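# Place carton on raised block inside blue tape

## Task

Set the carton down on the raised block so that no part of it extends beyond the blue tape outline and its long edge runs parallel to the outline's long edge; it must stay there on its own once released, and the robot must release it and withdraw.

## Robot and tools

Robot: two UF850-type six-joint arms, left_arm and right_arm, each ending in a suction-cup tool instead of fingers. Bases in the scene frame: left_arm at (+0.055, +0.315, 0) with quat_wxyz (+0.996, 0, 0, -0.091); right_arm at (-0.066, -0.313, 0) with quat_wxyz (+1.000, 0, 0, +0.013).

Frame: one shared scene frame. Origin on the table surface midway between the arms, +x out over the table, +z up, left_arm on the +y side. The arm names do not correspond to left/right in images. Positions are metres, orientations are quaternions written w first (qw, qx, qy, qz). The controlled point of each arm is the cup point: the centre of the cup rim when nothing touches it; the cup points along that point's own +z axis, so a downward-facing cup has its local +z toward -z of the scene. About 4 cm behind the rim the tool widens to roughly 9 cm sideways (body and wrist camera), so keep that clearance from the block and table.

The 16-number row: used both by execute_actions rows and by move's target. Order: left_arm x, y, z, qw, qx, qy, qz, left suction, then right_arm x, y, z, qw, qx, qy, qz, right suction. Both arms are always included. The x, y, z and quaternion are an absolute goal pose for that arm's cup point in the scene frame, not an offset. Suction is a number in [-1, 1]; above 0.01 means on, 0.01 or less means off, and it persists. To leave an arm alone, repeat its last reported pose and its previous suction value (a 0 is an active off command). Keep sending the same quaternion to hold orientation rather than copying a drifted reported one. A row whose target lies more than 0.6 m from the arm's last reported position along any cup-point axis is rejected and nothing is sent.

Tools:
- execute_actions {actions, pictures}. actions holds at most one item. Empty list: just returns state plus pictures. {rows: [...], steps: n}: 1 to 15 rows, n from 5 to 15 control steps of 1/30 s (default 15); row i is applied at step i and the final row repeats. {steps: n} alone: a wait of up to 300 steps counted from the previous result. pictures: true requests images.
- move {target, speed}: target is one 16-number row as above; each cup point travels a straight line to its pose, both arms finishing together in 0.5 to 10 s (stops short if longer). speed is m/s, 0.002 to 0.5, default 0.25; rotation up to twice that in rad/s. Suction values are applied at the start. No obstacle avoidance, and the tool may overshoot the speed or lag the path, especially with a stretched arm. Faster moves and targets set deeper past a contact press harder.
- wait {seconds}: 0 to 10, sends nothing new.
- zoom_image {camera, region}: camera is cam_head_left, cam_head_right, cam_left_wrist or cam_right_wrist; region [x0, y0, x1, y1] pixels, at most 504 x 504.
- read_manual {section}: only licence texts.
- finished_scene {scene}: ends and grades the current scene; irreversible.

Execution details: each commanded pose is clipped per step to within 70 mm and 16 degrees of the measured pose, then reached by damped IK, position before orientation. The last 5 steps of an action run after its result is returned, so the returned state is slightly stale; long moves need several actions. Only a result with nothing pending shows a 'Hand target' line per arm. The simulation keeps running between calls.

Results: the state line gives per arm the cup point position, quaternion and velocities; printed positions get less accurate at long reach. suction_measured is the vacuum level: near 0 means no seal, 0.83 or more means airtight, lower values mean leakage. part_present turns 1 at 0.50 and back to 0 below 0.45. 'pose unreachable' means the clearance check altered or blocked that arm's command; HELD marks steps not sent. move adds a 'move:' line with the outcome (done, off_target, moving, held, fault), limits (paced = pose clipped; held = some steps blocked, after which the arm may jump fast) and each arm's distance from its pose. MOTOR HOT warns above 65 °C; at 80 °C an OVER-TEMPERATURE FAULT brakes the arm. TORQUE FAULT: a joint hit its load limit (waist and shoulder 52.2, elbow 43.5, forearm roll 23.4, wrist pitch and roll 16.5 N m); the arm backs off, freezes 10 s and drops the rest of the call.

Gripping: switch suction on and press the 36 mm rim flat onto a smooth face of the carton, away from its edges, seams and holes, so the rim contacts all round. Under vacuum the cup shortens, so the object sits up to about 12 mm nearer the tool. Release by lowering until the carton rests on the block, turning suction off, then lifting at least 15 mm. If the cup seals onto the table, turn suction off to free it.

Avoid: dropping, sliding or slamming the carton, hard pushes, arms colliding with each other, and anything leaving the table (automatic failure). Loose objects may occasionally be nudged by outside forces, so check the carton after release. Move slowly near contact, hold loads briefly to limit heat, and finish with both arms clear of the carton.

Each tool is called as a command line: name --argument value for each argument, lists and objects as JSON in quotes; but a table of rows of numbers goes row by row, as --pt "numbers of a row", without its own name.

## Session

execute_actions --actions '[]'

Scene clock: 0.00 s of 5000.00 s.
left_arm: end_effector_position=(+0.6446, +0.2067, +0.2425) suction_measured=0.00 part_present=0 end_effector_quat_wxyz=(-0.002, -0.171, +0.985, +0.001) end_effector_velocity=(+0.000, +0.001, -0.000) end_effector_angular_velocity=(-0.000, -0.000, +0.002) | right_arm: end_effector_position=(+0.5352, -0.2956, +0.2440) suction_measured=0.00 part_present=0 end_effector_quat_wxyz=(+0.001, +0.246, +0.969, +0.001) end_effector_velocity=(-0.000, +0.000, -0.000) end_effector_angular_velocity=(+0.000, +0.001, +0.000)
Joint positions: left_arm=[ 0.002 -0.534 -1.291  0.    -0.762 -2.096] | right_arm=[ 0.002 -0.533 -1.295  0.001 -0.759 -1.044]
Joint velocities: left_arm=[ 0.002 -0.     0.    -0.     0.    -0.   ] | right_arm=[-0.    -0.001  0.     0.     0.    -0.   ]
Joint torques (N m, as the arm reports them, + toward a larger angle): no reading
Motor temperatures (°C, as the motors report them): left_arm=[27 26 28 29 31 32] | right_arm=[25 27 27 27 27 27]
Hand target (left_arm): +0.645, +0.207, +0.242; -0.002, -0.171, +0.985, +0.001
Hand target (right_arm): +0.535, -0.296, +0.244; +0.001, +0.246, +0.969, +0.001

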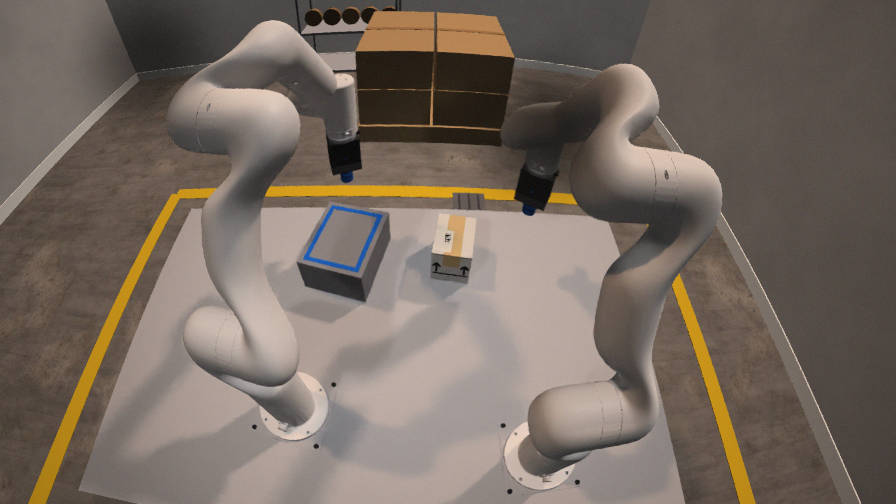

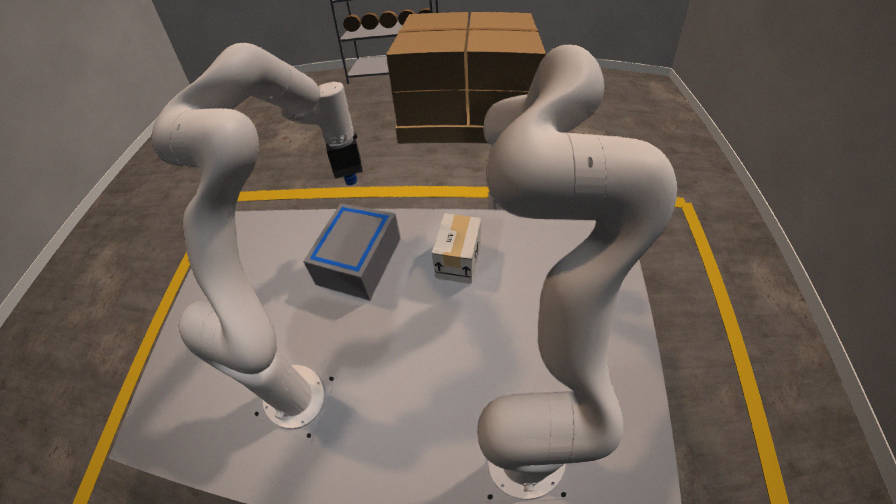

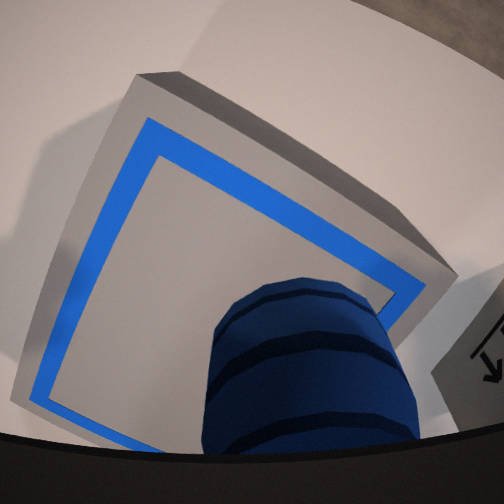

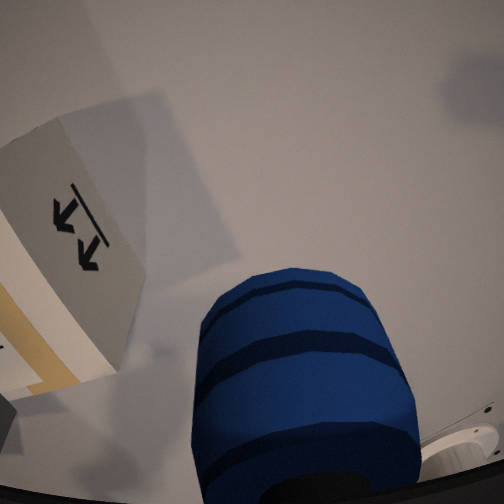

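zoom_image --camera "cam_head_left" --region '[280, 180, 500, 310]'

zoom_image --camera "cam_head_right" --region '[280, 180, 500, 310]'

Region (280, 180, 500, 310) of cam_head_left's 896x504 image, scaled by 2.291, with more detail than that image has; it fills the top 298 rows of this view, and the rest is white.

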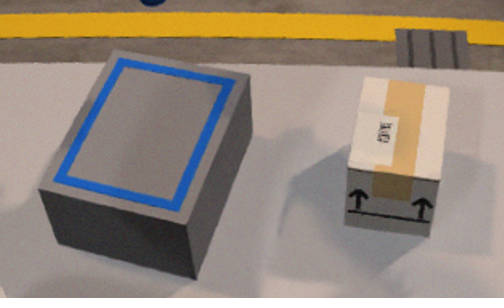

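Region (280, 180, 500, 310) of cam_head_right's 896x504 image, scaled by 2.291, with more detail than that image has; it fills the top 298 rows of this view, and the rest is white.

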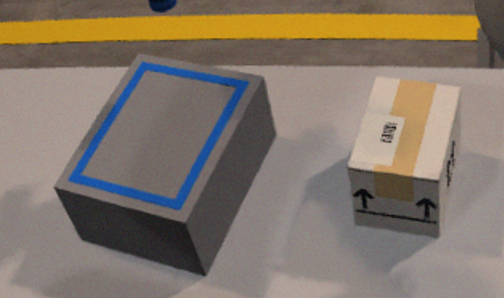

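move --target '[0.537,-0.104,0.19,0,-0.171,0.985,0,0,0.48,-0.45,0.26,0.001,0.246,0.969,0.001,0]' --speed 0.35

Scene clock: 2.90 s of 5000.00 s.
left_arm: end_effector_position=(+0.5377, -0.1035, +0.1900) suction_measured=0.00 part_present=0 end_effector_quat_wxyz=(+0.001, -0.171, +0.985, +0.001) end_effector_velocity=(-0.001, -0.003, -0.001) end_effector_angular_velocity=(+0.002, +0.001, -0.002) | right_arm: end_effector_position=(+0.4804, -0.4505, +0.2600) suction_measured=0.00 part_present=0 end_effector_quat_wxyz=(+0.001, +0.246, +0.969, +0.001) end_effector_velocity=(-0.001, -0.001, -0.001) end_effector_angular_velocity=(+0.001, +0.002, -0.000)
Joint positions: left_arm=[-0.532 -0.685 -1.397  0.003 -0.711 -2.632] | right_arm=[-0.273 -0.428 -1.182  0.002 -0.752 -1.321]
Joint velocities: left_arm=[-0.004 -0.004 -0.005  0.002 -0.003 -0.004] | right_arm=[-0.001 -0.001 -0.     0.    -0.001 -0.001]
Joint torques (N m, as the arm reports them, + toward a larger angle): left_arm=[ -4.    44.68 -25.53  -2.1    0.01   0.23] | right_arm=[  2.35  36.68 -19.02   2.56  -0.28   0.02]
Motor temperatures (°C, as the motors report them): left_arm=[27 27 28 29 31 32] | right_arm=[25 27 28 27 27 27]
Hand target (left_arm): +0.538, -0.104, +0.190; +0.001, -0.171, +0.985, +0.001
Hand target (right_arm): +0.480, -0.451, +0.260; +0.001, +0.246, +0.969, +0.001
Off the commanded pose (left_arm): 0.001 m, 0 deg.
Off the commanded pose (right_arm): 0.001 m, 0 deg.
Kept back: nothing.
move: done; limits=paced
camera_calibration (this result's frames):
cam_left_wrist: T_world_to_cam=[[0.316672, -0.948534, 0.00169942, -0.254067], [-0.861928, -0.287009, 0.417978, 0.373939], [-0.395978, -0.133827, -0.908456, 0.455863], [0, 0, 0, 1]] pos_world=[0.583277, -0.0726607, 0.258265]
cam_right_wrist: T_world_to_cam=[[-0.497851, -0.867029, 0.0201312, -0.149445], [-0.757925, 0.446251, 0.475826, 0.464678], [-0.421538, 0.221632, -0.879309, 0.613186], [0, 0, 0, 1]] pos_world=[0.536271, -0.472838, 0.321083]

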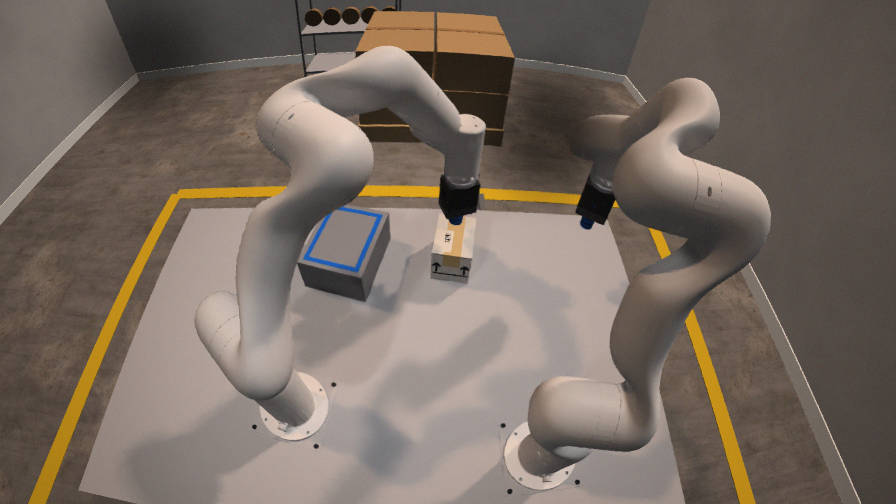

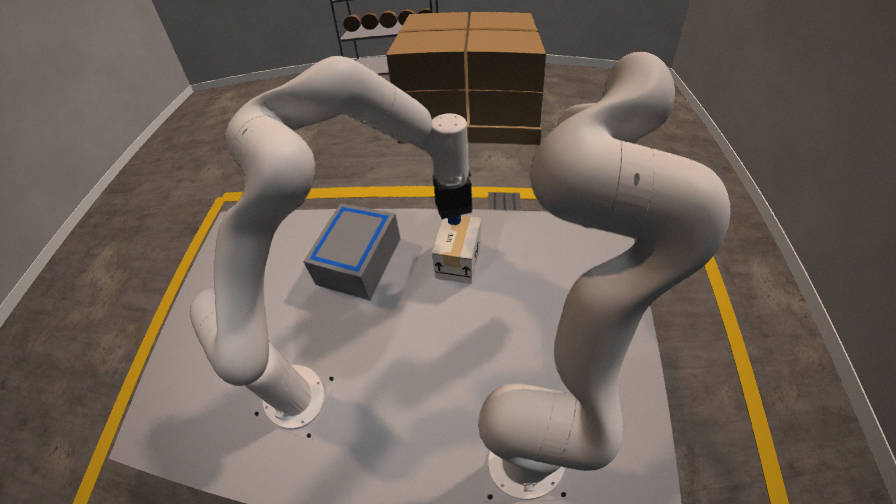

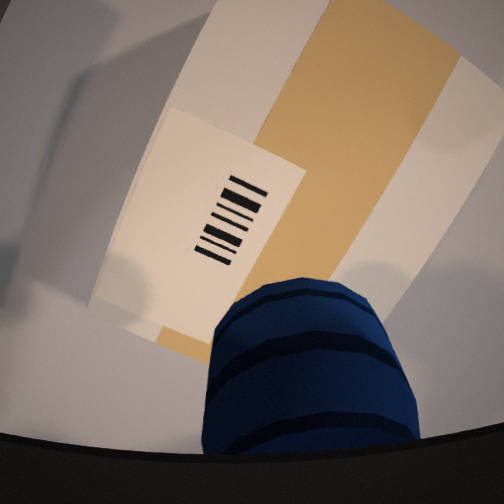

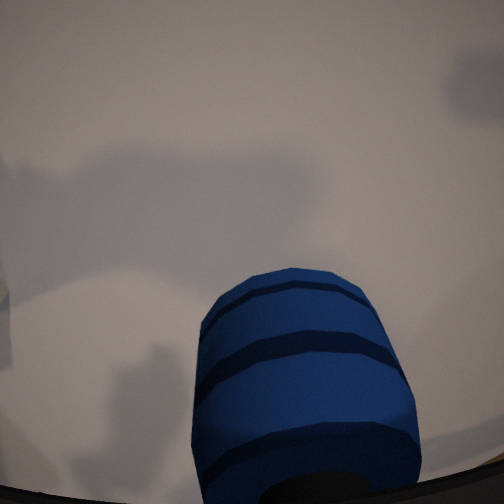

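move --target '[0.538,-0.100,0.118,0,-0.171,0.985,0,1,0.48,-0.45,0.26,0.001,0.246,0.969,0.001,0]' --speed 0.08

Scene clock: 4.50 s of 5000.00 s.
left_arm: end_effector_position=(+0.5376, -0.0997, +0.1180) suction_measured=0.79 part_present=1 end_effector_quat_wxyz=(-0.000, -0.171, +0.985, +0.000) end_effector_velocity=(-0.000, -0.002, -0.002) end_effector_angular_velocity=(-0.002, -0.002, -0.003) | right_arm: end_effector_position=(+0.4800, -0.4500, +0.2600) suction_measured=0.00 part_present=0 end_effector_quat_wxyz=(+0.001, +0.246, +0.969, +0.001) end_effector_velocity=(+0.000, -0.000, +0.000) end_effector_angular_velocity=(+0.000, -0.001, -0.001)
Joint positions: left_arm=[-0.527 -0.783 -1.371 -0.    -0.589 -2.624] | right_arm=[-0.273 -0.427 -1.181  0.003 -0.752 -1.322]
Joint velocities: left_arm=[-0.002 -0.004 -0.001 -0.     0.005  0.001] | right_arm=[-0.     0.001  0.     0.    -0.     0.   ]
Joint torques (N m, as the arm reports them, + toward a larger angle): left_arm=[ -3.38  55.33 -28.39  -1.97   0.16   0.31] | right_arm=[  2.48  36.74 -19.26   1.6   -0.23  -0.14]
Motor temperatures (°C, as the motors report them): left_arm=[27 27 28 29 31 32] | right_arm=[25 28 28 27 27 27]
Hand target (left_arm): +0.538, -0.100, +0.118; -0.000, -0.171, +0.985, -0.000
Hand target (right_arm): +0.480, -0.450, +0.260; +0.001, +0.246, +0.969, +0.001
Off the commanded pose (left_arm): 0.000 m, 0 deg.
Off the commanded pose (right_arm): 0.000 m, 0 deg.
Kept back: nothing.
move: done
camera_calibration (this result's frames):
cam_left_wrist: T_world_to_cam=[[0.316541, -0.948576, 0.00210406, -0.250328], [-0.861225, -0.28646, 0.419801, 0.404487], [-0.39761, -0.134696, -0.907614, 0.391551], [0, 0, 0, 1]] pos_world=[0.583278, -0.0688456, 0.1861]
cam_right_wrist: T_world_to_cam=[[-0.497886, -0.867023, 0.0195258, -0.149069], [-0.757844, 0.445916, 0.476268, 0.463849], [-0.421642, 0.22233, -0.879083, 0.613176], [0, 0, 0, 1]] pos_world=[0.535847, -0.472411, 0.321026]

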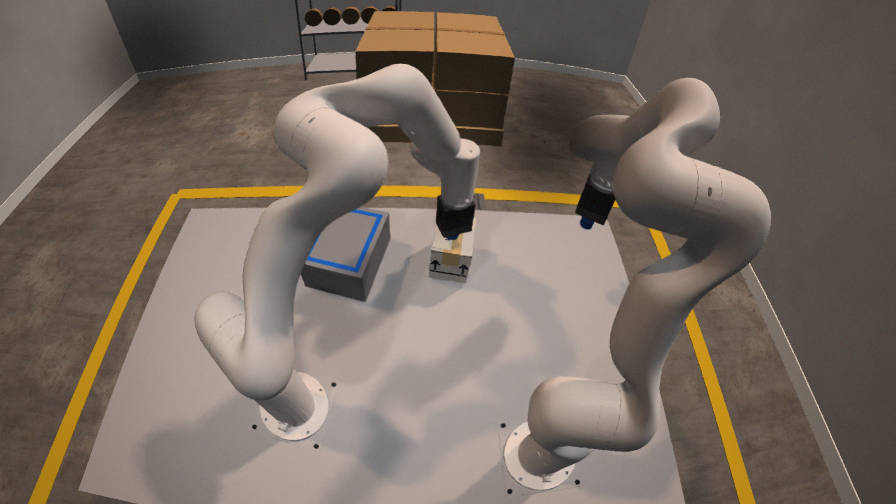

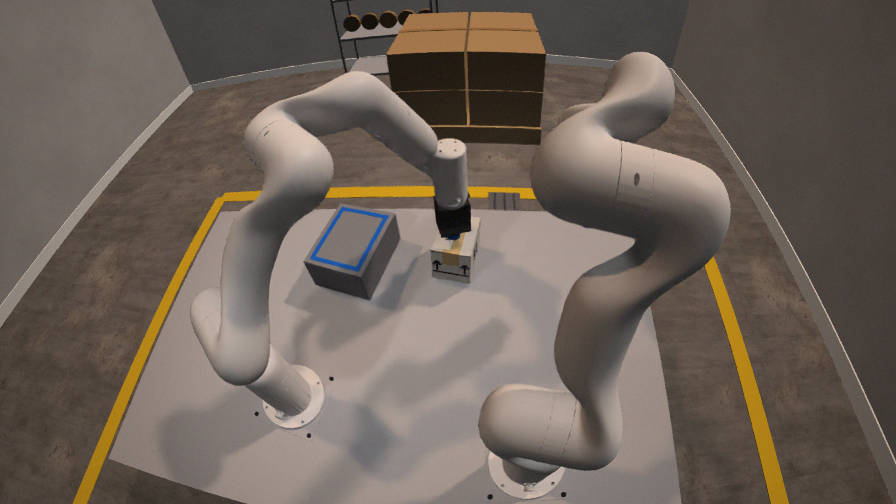

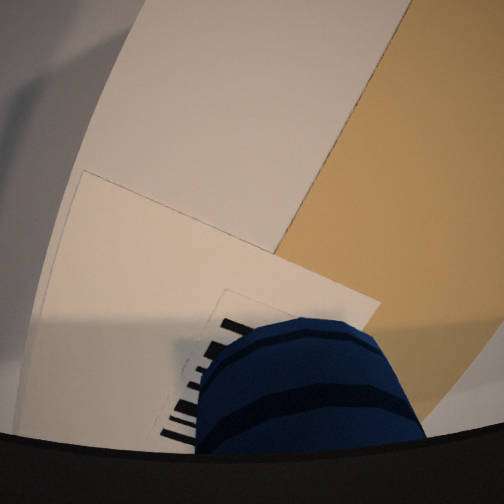

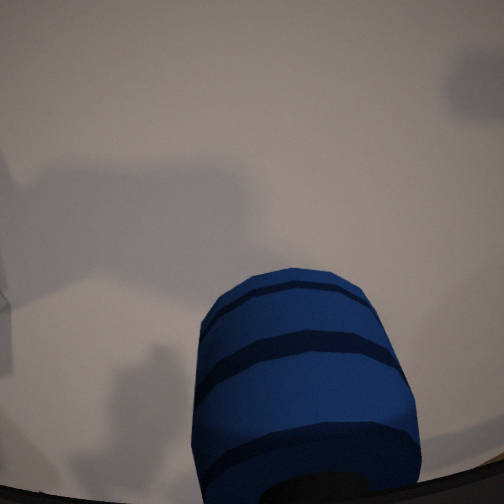

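move --target '[0.536,-0.06,0.275,0,-0.16,0.987,0,1,0.48,-0.45,0.26,0.001,0.246,0.969,0.001,0]' --speed 0.2

move --target '[0.531,0.221,0.268,0,-0.134,0.991,0,1,0.48,-0.45,0.26,0.001,0.246,0.969,0.001,0]' --speed 0.22

Scene clock: 6.20 s of 5000.00 s.
left_arm: end_effector_position=(+0.5361, -0.0602, +0.2747) suction_measured=0.86 part_present=1 end_effector_quat_wxyz=(-0.000, -0.160, +0.987, +0.000) end_effector_velocity=(-0.001, -0.001, +0.002) end_effector_angular_velocity=(-0.001, -0.001, -0.002) | right_arm: end_effector_position=(+0.4800, -0.4500, +0.2600) suction_measured=0.00 part_present=0 end_effector_quat_wxyz=(+0.001, +0.246, +0.969, +0.001) end_effector_velocity=(+0.000, -0.000, +0.000) end_effector_angular_velocity=(-0.001, -0.002, -0.000)
Joint positions: left_arm=[-0.479 -0.521 -1.352 -0.    -0.831 -2.554] | right_arm=[-0.273 -0.427 -1.181  0.003 -0.752 -1.322]
Joint velocities: left_arm=[-0.001  0.003 -0.001 -0.001 -0.003  0.001] | right_arm=[ 0.     0.     0.    -0.001  0.002  0.001]
Joint torques (N m, as the arm reports them, + toward a larger angle): left_arm=[ -3.83  47.93 -31.3   -1.91   0.15   0.31] | right_arm=[  0.98  35.32 -19.22   2.44  -0.24   0.02]
Motor temperatures (°C, as the motors report them): left_arm=[27 27 28 29 31 32] | right_arm=[25 28 28 27 27 27]
Hand target (left_arm): +0.536, -0.060, +0.275; -0.000, -0.160, +0.987, -0.000
Hand target (right_arm): +0.480, -0.450, +0.260; +0.001, +0.246, +0.969, +0.001
Off the commanded pose (left_arm): 0.000 m, 0 deg.
Off the commanded pose (right_arm): 0.000 m, 0 deg.
Kept back: nothing.
move: done
camera_calibration (this result's frames):
cam_left_wrist: T_world_to_cam=[[0.295363, -0.955381, 0.00267382, -0.20192], [-0.867565, -0.26704, 0.419548, 0.353337], [-0.400114, -0.126239, -0.907729, 0.540361], [0, 0, 0, 1]] pos_world=[0.582389, -0.0303412, 0.342799]
cam_right_wrist: T_world_to_cam=[[-0.497885, -0.867023, 0.0195217, -0.149066], [-0.757845, 0.445914, 0.476268, 0.463847], [-0.42164, 0.222333, -0.879083, 0.613175], [0, 0, 0, 1]] pos_world=[0.535845, -0.472408, 0.321026]

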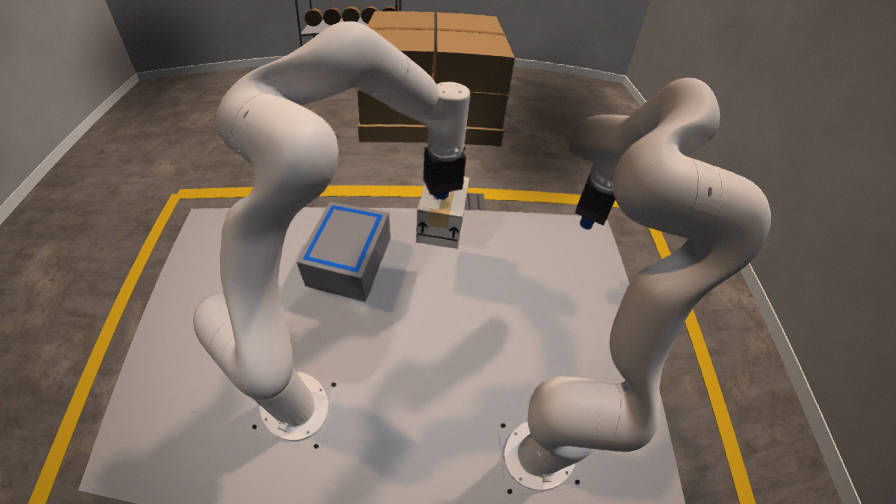

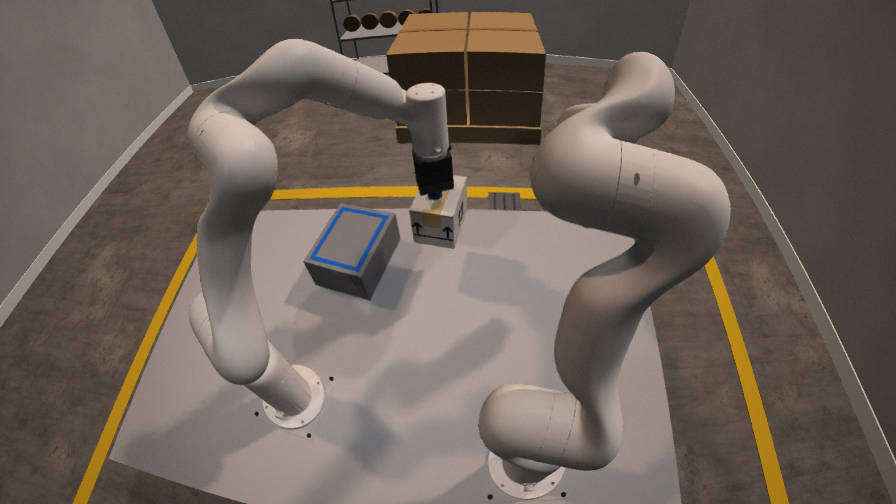

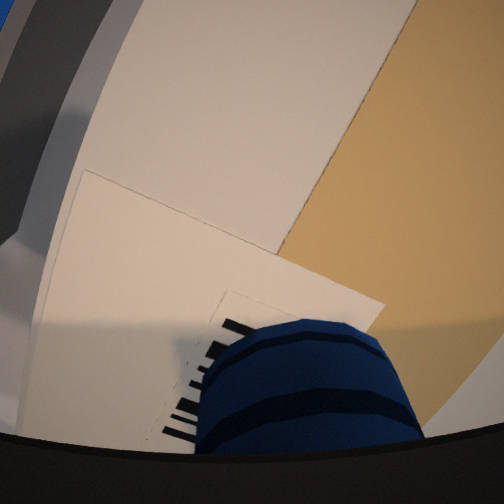

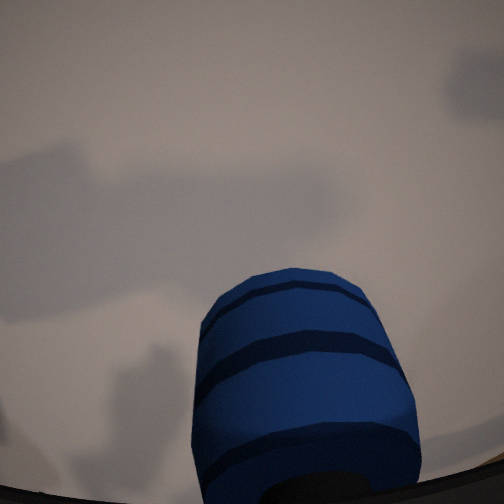

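Scene clock: 8.17 s of 5000.00 s.
left_arm: end_effector_position=(+0.5303, +0.2204, +0.2682) suction_measured=0.86 part_present=1 end_effector_quat_wxyz=(-0.001, -0.134, +0.991, -0.001) end_effector_velocity=(-0.001, +0.003, -0.001) end_effector_angular_velocity=(-0.000, +0.004, -0.000) | right_arm: end_effector_position=(+0.4800, -0.4500, +0.2600) suction_measured=0.00 part_present=0 end_effector_quat_wxyz=(+0.001, +0.246, +0.969, +0.001) end_effector_velocity=(-0.000, -0.000, +0.001) end_effector_angular_velocity=(-0.001, -0.001, +0.001)
Joint positions: left_arm=[-0.012 -0.239 -0.953 -0.002 -0.715 -2.033] | right_arm=[-0.273 -0.427 -1.181  0.003 -0.752 -1.322]
Joint velocities: left_arm=[ 0.006  0.     0.003 -0.002 -0.002  0.008] | right_arm=[ 0.     0.001  0.    -0.001 -0.     0.   ]
Joint torques (N m, as the arm reports them, + toward a larger angle): left_arm=[ -4.43  34.07 -30.32  -1.96   0.13   0.33] | right_arm=[  1.03  35.91 -18.46   1.91  -0.4   -0.05]
Motor temperatures (°C, as the motors report them): left_arm=[27 27 28 29 31 32] | right_arm=[25 28 28 27 27 27]
Hand target (left_arm): +0.530, +0.221, +0.268; -0.001, -0.134, +0.991, -0.001
Hand target (right_arm): +0.480, -0.450, +0.260; +0.001, +0.246, +0.969, +0.001
Off the commanded pose (left_arm): 0.001 m, 0 deg.
Off the commanded pose (right_arm): 0.000 m, 0 deg.
Kept back: nothing.
move: done
camera_calibration (this result's frames):
cam_left_wrist: T_world_to_cam=[[0.244563, -0.969625, 0.00396276, 0.0976102], [-0.880154, -0.220277, 0.420484, 0.422085], [-0.406839, -0.106323, -0.907291, 0.566616], [0, 0, 0, 1]] pos_world=[0.57815, 0.247865, 0.336219]
cam_right_wrist: T_world_to_cam=[[-0.497885, -0.867023, 0.0195217, -0.149067], [-0.757845, 0.445914, 0.476268, 0.463847], [-0.42164, 0.222332, -0.879083, 0.613175], [0, 0, 0, 1]] pos_world=[0.535845, -0.472408, 0.321026]

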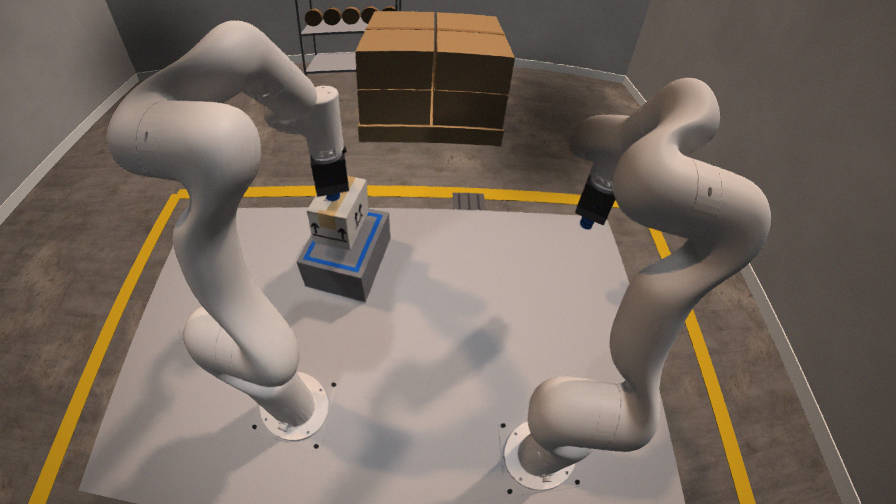

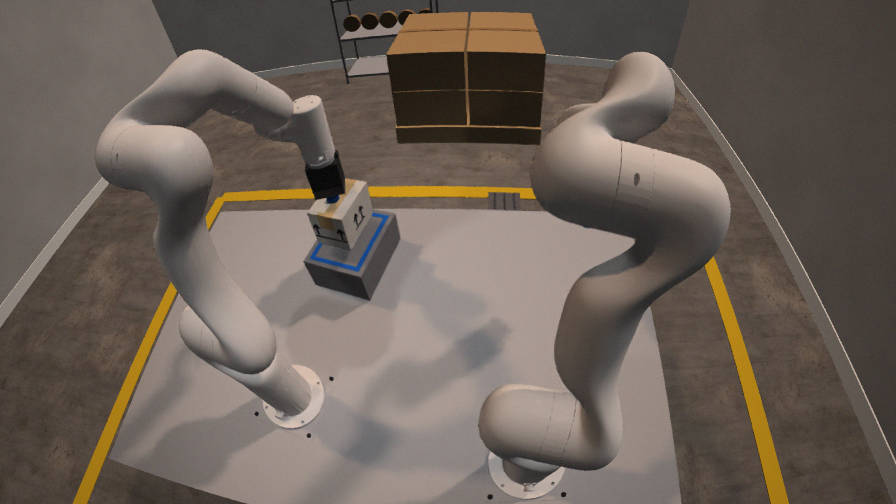

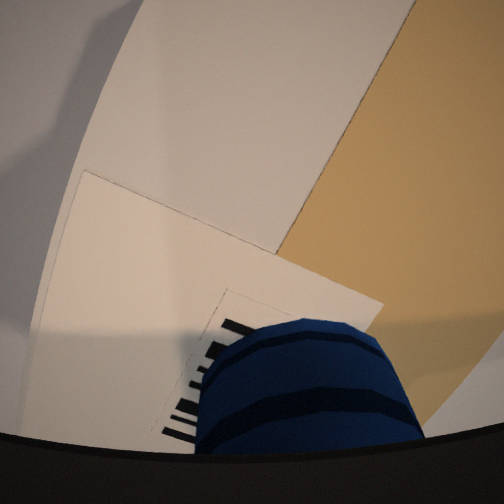

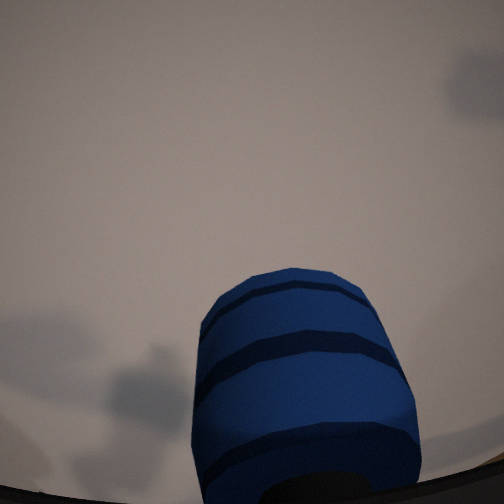

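Expected contact near 0.228.

move --target '[0.531,0.221,0.234,0,-0.134,0.991,0,1,0.48,-0.45,0.26,0.001,0.246,0.969,0.001,0]' --speed 0.05

zoom_image --camera "cam_head_left" --region '[280, 160, 420, 310]'

Scene clock: 9.53 s of 5000.00 s.
left_arm: end_effector_position=(+0.5310, +0.2210, +0.2343) suction_measured=0.86 part_present=1 end_effector_quat_wxyz=(+0.000, -0.134, +0.991, -0.000) end_effector_velocity=(+0.001, +0.000, -0.002) end_effector_angular_velocity=(-0.000, -0.001, +0.001) | right_arm: end_effector_position=(+0.4800, -0.4500, +0.2600) suction_measured=0.00 part_present=0 end_effector_quat_wxyz=(+0.001, +0.246, +0.969, +0.001) end_effector_velocity=(+0.000, +0.000, -0.000) end_effector_angular_velocity=(+0.000, +0.000, +0.000)
Joint positions: left_arm=[-0.011 -0.287 -0.926 -0.    -0.638 -2.034] | right_arm=[-0.273 -0.427 -1.181  0.003 -0.752 -1.322]
Joint velocities: left_arm=[ 0.    -0.004  0.001  0.     0.006 -0.   ] | right_arm=[ 0. -0. -0.  0. -0. -0.]
Joint torques (N m, as the arm reports them, + toward a larger angle): left_arm=[ -3.7   35.57 -28.9   -2.25   0.1    0.2 ] | right_arm=[  1.39  34.52 -19.16   2.18  -0.23  -0.01]
Motor temperatures (°C, as the motors report them): left_arm=[27 27 28 29 31 32] | right_arm=[25 28 28 27 27 27]
Hand target (left_arm): +0.531, +0.221, +0.234; -0.000, -0.134, +0.991, -0.000
Hand target (right_arm): +0.480, -0.450, +0.260; +0.001, +0.246, +0.969, +0.001
Off the commanded pose (left_arm): 0.000 m, 0 deg.
Off the commanded pose (right_arm): 0.000 m, 0 deg.
Kept back: nothing.
move: done
camera_calibration (this result's frames):
cam_left_wrist: T_world_to_cam=[[0.244616, -0.969616, 0.00293239, 0.0983907], [-0.880594, -0.220889, 0.41924, 0.437732], [-0.405854, -0.105135, -0.907871, 0.535591], [0, 0, 0, 1]] pos_world=[0.578768, 0.248401, 0.302444]
cam_right_wrist: T_world_to_cam=[[-0.497886, -0.867023, 0.0195216, -0.149066], [-0.757845, 0.445914, 0.476268, 0.463847], [-0.42164, 0.222333, -0.879083, 0.613175], [0, 0, 0, 1]] pos_world=[0.535845, -0.472408, 0.321026]

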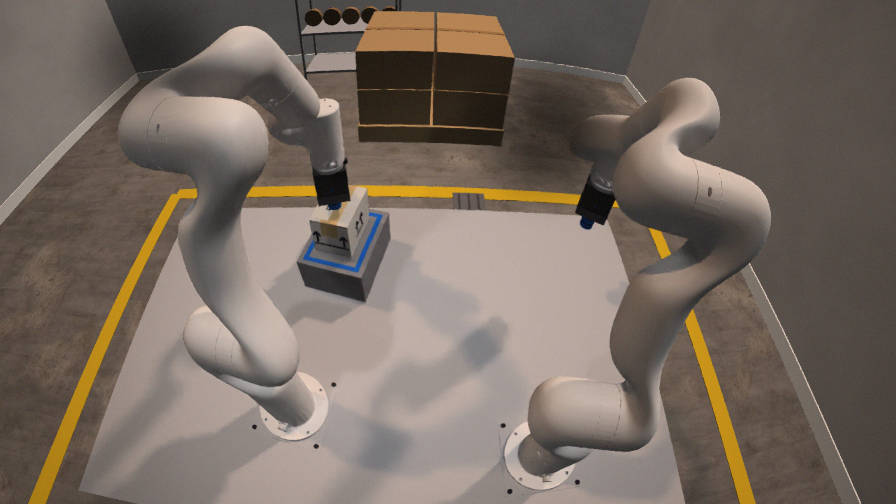

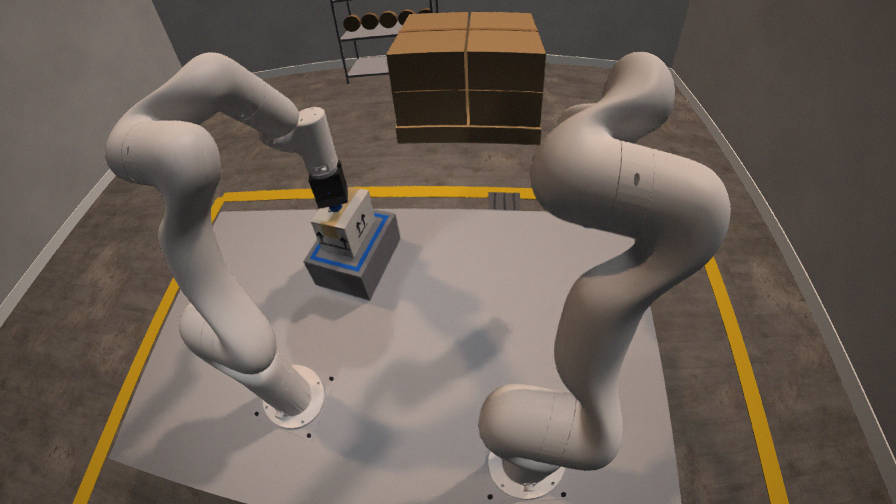

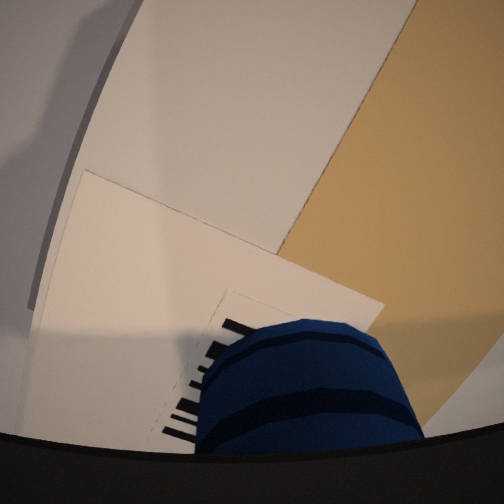

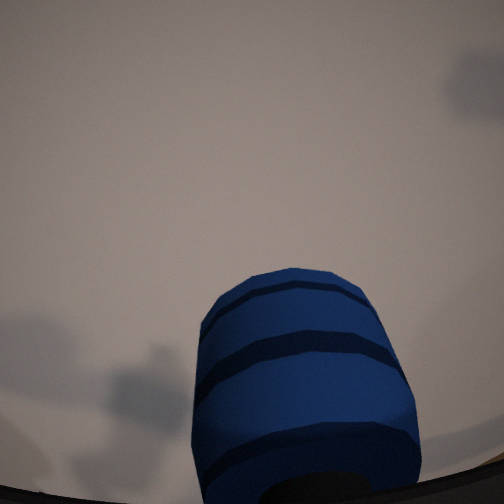

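Region (280, 160, 420, 310) of cam_head_left's 896x504 image, scaled by 3.360, with more detail than that image has; it fills the left 470 columns of this view, and the rest is white.

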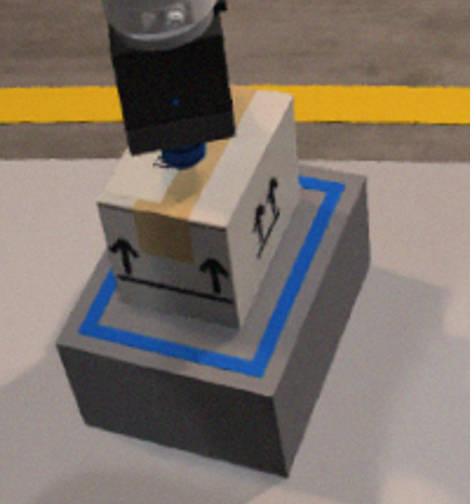

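Slightly toward +y; nudge and lower.

move --target '[0.530,0.216,0.226,0,-0.134,0.991,0,1,0.48,-0.45,0.26,0.001,0.246,0.969,0.001,0]' --speed 0.03

Scene clock: 10.50 s of 5000.00 s.
left_arm: end_effector_position=(+0.5310, +0.2162, +0.2279) suction_measured=0.86 part_present=1 end_effector_quat_wxyz=(+0.001, -0.134, +0.991, -0.000) end_effector_velocity=(+0.002, -0.002, -0.001) end_effector_angular_velocity=(-0.001, -0.005, +0.002) | right_arm: end_effector_position=(+0.4800, -0.4500, +0.2600) suction_measured=0.00 part_present=0 end_effector_quat_wxyz=(+0.001, +0.246, +0.969, +0.001) end_effector_velocity=(-0.000, -0.000, +0.000) end_effector_angular_velocity=(-0.000, -0.000, -0.001)
Joint positions: left_arm=[-0.021 -0.298 -0.923  0.    -0.622 -2.044] | right_arm=[-0.273 -0.427 -1.181  0.003 -0.752 -1.322]
Joint velocities: left_arm=[-0.004 -0.004 -0.002 -0.     0.007 -0.005] | right_arm=[-0.     0.001 -0.    -0.    -0.001  0.002]
Joint torques (N m, as the arm reports them, + toward a larger angle): left_arm=[ -6.99  17.84 -17.67  -3.09   1.15   0.28] | right_arm=[  1.71  36.27 -19.09   2.06  -0.35   0.1 ]
Motor temperatures (°C, as the motors report them): left_arm=[27 27 29 29 31 32] | right_arm=[25 28 28 27 27 27]
Hand target (left_arm): +0.530, +0.216, +0.226; +0.000, -0.134, +0.991, +0.000
Hand target (right_arm): +0.480, -0.450, +0.260; +0.001, +0.246, +0.969, +0.001
Off the commanded pose (left_arm): 0.002 m, 0 deg.
Off the commanded pose (right_arm): 0.000 m, 0 deg.
Kept back: nothing.
move: done
camera_calibration (this result's frames):
cam_left_wrist: T_world_to_cam=[[0.244701, -0.969592, 0.00365696, 0.0935423], [-0.881409, -0.220871, 0.417533, 0.440187], [-0.404029, -0.105394, -0.908654, 0.528529], [0, 0, 0, 1]] pos_world=[0.578636, 0.243626, 0.296116]
cam_right_wrist: T_world_to_cam=[[-0.497885, -0.867023, 0.0195217, -0.149067], [-0.757845, 0.445914, 0.476268, 0.463846], [-0.421641, 0.222332, -0.879083, 0.613175], [0, 0, 0, 1]] pos_world=[0.535845, -0.472408, 0.321026]

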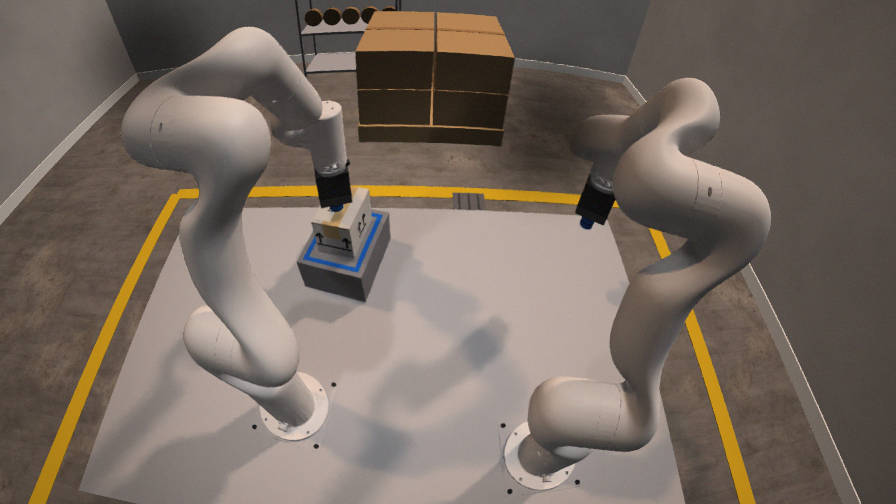

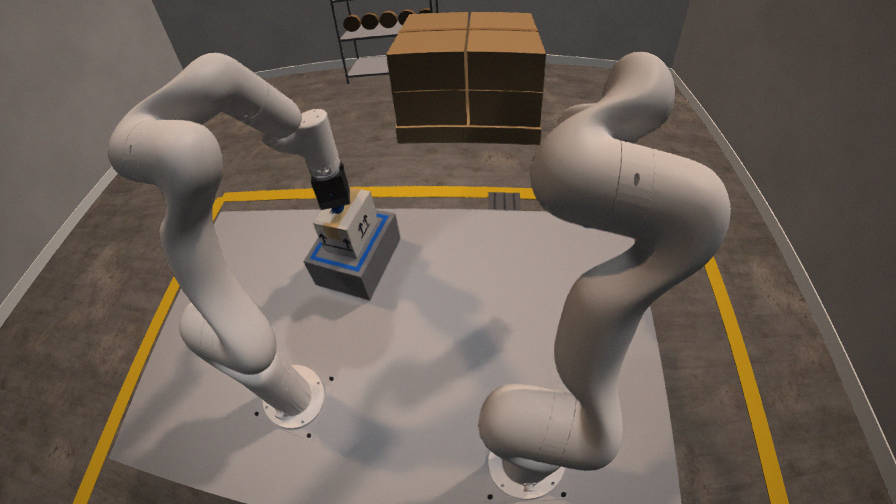

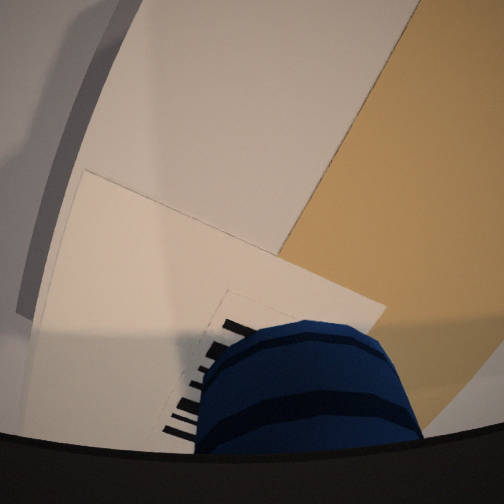

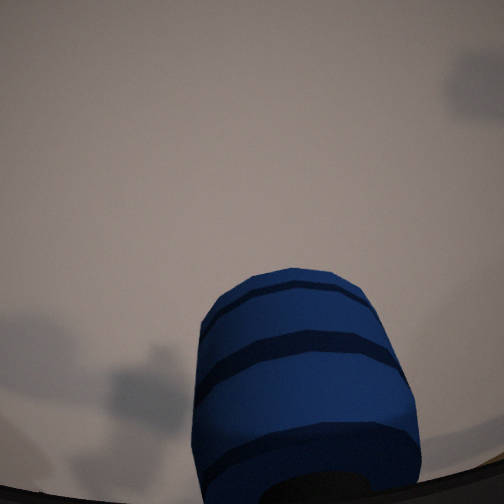

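execute_actions --actions '[{"rows":[[0.531,0.216,0.229,0,-0.134,0.991,0,0,0.48,-0.45,0.26,0.001,0.246,0.969,0.001,0]],"steps":12}]'

move --target '[0.56,0.23,0.4,0,-0.134,0.991,0,0,0.48,-0.45,0.26,0.001,0.246,0.969,0.001,0]' --speed 0.25

zoom_image --camera "cam_head_right" --region '[280, 160, 420, 310]'

Scene clock: 11.03 s of 5000.00 s.
left_arm: end_effector_position=(+0.5309, +0.2160, +0.2280) suction_measured=0.00 part_present=0 end_effector_quat_wxyz=(+0.000, -0.134, +0.991, -0.000) end_effector_velocity=(+0.000, -0.001, +0.001) end_effector_angular_velocity=(+0.000, +0.004, -0.002) | right_arm: end_effector_position=(+0.4800, -0.4500, +0.2600) suction_measured=0.00 part_present=0 end_effector_quat_wxyz=(+0.001, +0.246, +0.969, +0.001) end_effector_velocity=(-0.000, +0.000, -0.001) end_effector_angular_velocity=(+0.001, +0.001, +0.000)
Joint positions: left_arm=[-0.022 -0.299 -0.924  0.    -0.624 -2.044] | right_arm=[-0.273 -0.427 -1.181  0.003 -0.752 -1.322]
Joint velocities: left_arm=[-0.001 -0.001 -0.005 -0.001 -0.008  0.001] | right_arm=[ 0.    -0.002 -0.     0.     0.    -0.001]
Joint torques (N m, as the arm reports them, + toward a larger angle): left_arm=[ -8.9   11.95 -12.67  -3.48   0.91   0.22] | right_arm=[  2.58  35.31 -18.99   2.19  -0.19   0.01]
Motor temperatures (°C, as the motors report them): left_arm=[27 27 29 29 31 32] | right_arm=[25 28 28 27 27 27]
Steps of this call (steps 1 to 9: nothing new was sent; steps 10 to 16: the first 7 steps of this action). Readings (end_effector_position | what the end effector reports):
10: left_arm (+0.5309, +0.2160, +0.2274) | right_arm (+0.4800, -0.4500, +0.2600) | left_arm suction_measured=0.60 part_present=1 | right_arm suction_measured=0.00 part_present=0
11: left_arm (+0.5309, +0.2160, +0.2276) | right_arm (+0.4800, -0.4500, +0.2600) | left_arm suction_measured=0.06 part_present=0 | right_arm suction_measured=0.00 part_present=0
13: left_arm (+0.5309, +0.2160, +0.2278) | right_arm (+0.4800, -0.4500, +0.2600) | left_arm suction_measured=0.00 part_present=0 | right_arm suction_measured=0.00 part_present=0
16: the state above

Scene clock: 12.63 s of 5000.00 s.
left_arm: end_effector_position=(+0.5601, +0.2300, +0.3996) suction_measured=0.00 part_present=0 end_effector_quat_wxyz=(-0.000, -0.134, +0.991, +0.000) end_effector_velocity=(+0.001, +0.001, +0.003) end_effector_angular_velocity=(-0.000, -0.000, +0.002) | right_arm: end_effector_position=(+0.4800, -0.4500, +0.2600) suction_measured=0.00 part_present=0 end_effector_quat_wxyz=(+0.001, +0.246, +0.969, +0.001) end_effector_velocity=(-0.000, -0.000, -0.000) end_effector_angular_velocity=(-0.000, +0.001, +0.001)
Joint positions: left_arm=[ 0.017 -0.183 -1.199 -0.    -1.016 -2.006] | right_arm=[-0.273 -0.427 -1.181  0.003 -0.752 -1.322]
Joint velocities: left_arm=[ 0.002 -0.001 -0.007 -0.    -0.006  0.001] | right_arm=[-0.    -0.001 -0.    -0.    -0.    -0.001]
Joint torques (N m, as the arm reports them, + toward a larger angle): left_arm=[ -4.61  28.   -27.26  -1.87   0.06   0.18] | right_arm=[  2.27  37.19 -18.97   2.31  -0.22   0.06]
Motor temperatures (°C, as the motors report them): left_arm=[27 27 29 29 31 32] | right_arm=[25 28 28 27 27 27]
Hand target (left_arm): +0.560, +0.230, +0.400; -0.000, -0.134, +0.991, -0.000
Hand target (right_arm): +0.480, -0.450, +0.260; +0.001, +0.246, +0.969, +0.001
Off your previous action's commanded pose (left_arm): 0.001 m, 0 deg at its last step (step 5 of this call).
Off your previous action's commanded pose (right_arm): 0.000 m, 0 deg at its last step (step 5 of this call).
Off the commanded pose (left_arm): 0.000 m, 0 deg.
Off the commanded pose (right_arm): 0.000 m, 0 deg.
Kept back: nothing.
move: done
camera_calibration (this result's frames):
cam_left_wrist: T_world_to_cam=[[0.244762, -0.969579, 0.00279316, 0.0994476], [-0.880451, -0.221054, 0.419453, 0.395987], [-0.406076, -0.105125, -0.907773, 0.698519], [0, 0, 0, 1]] pos_world=[0.607958, 0.257389, 0.46772]
cam_right_wrist: T_world_to_cam=[[-0.497885, -0.867023, 0.0195217, -0.149067], [-0.757845, 0.445914, 0.476268, 0.463846], [-0.421641, 0.222332, -0.879083, 0.613175], [0, 0, 0, 1]] pos_world=[0.535845, -0.472408, 0.321026]

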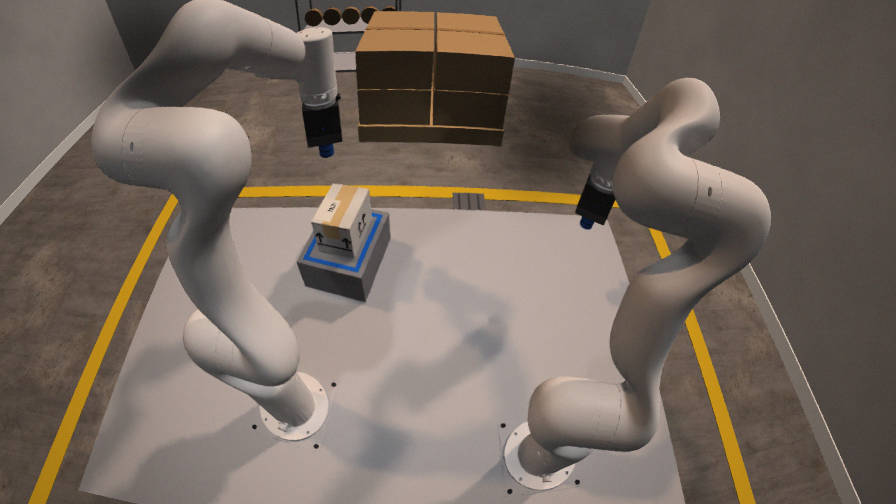

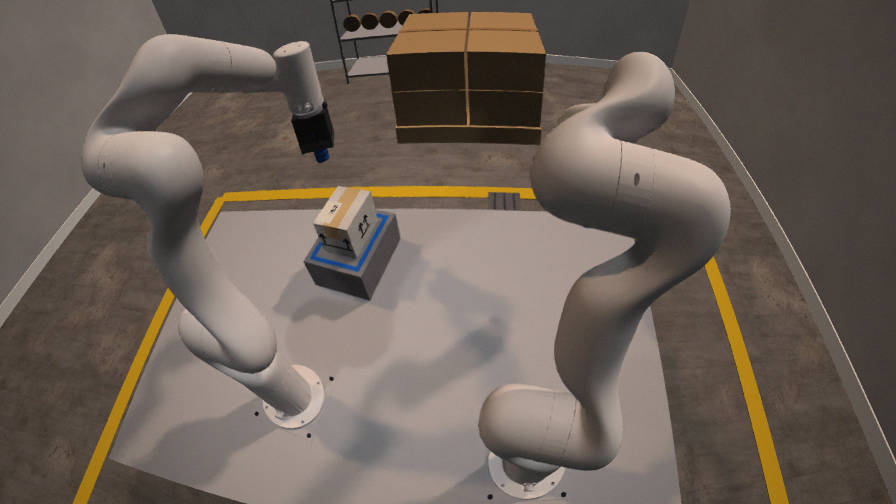

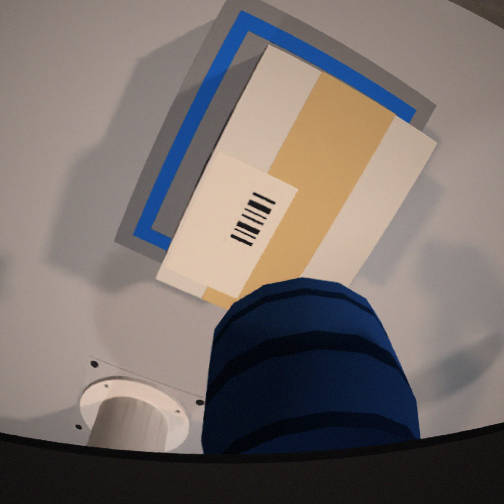

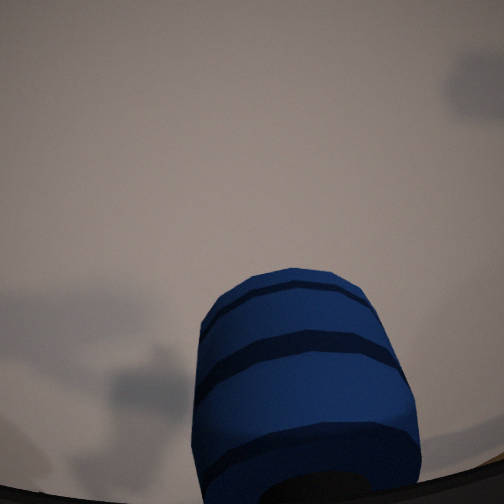

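Region (280, 160, 420, 310) of cam_head_right's 896x504 image, scaled by 3.360, with more detail than that image has; it fills the left 470 columns of this view, and the rest is white.

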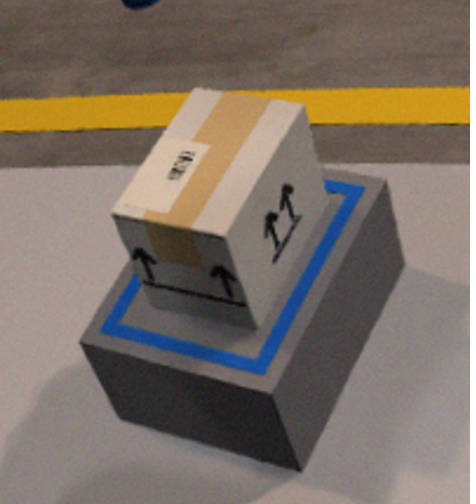

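finished_scene --scene 1

The scene is finished: the task was done.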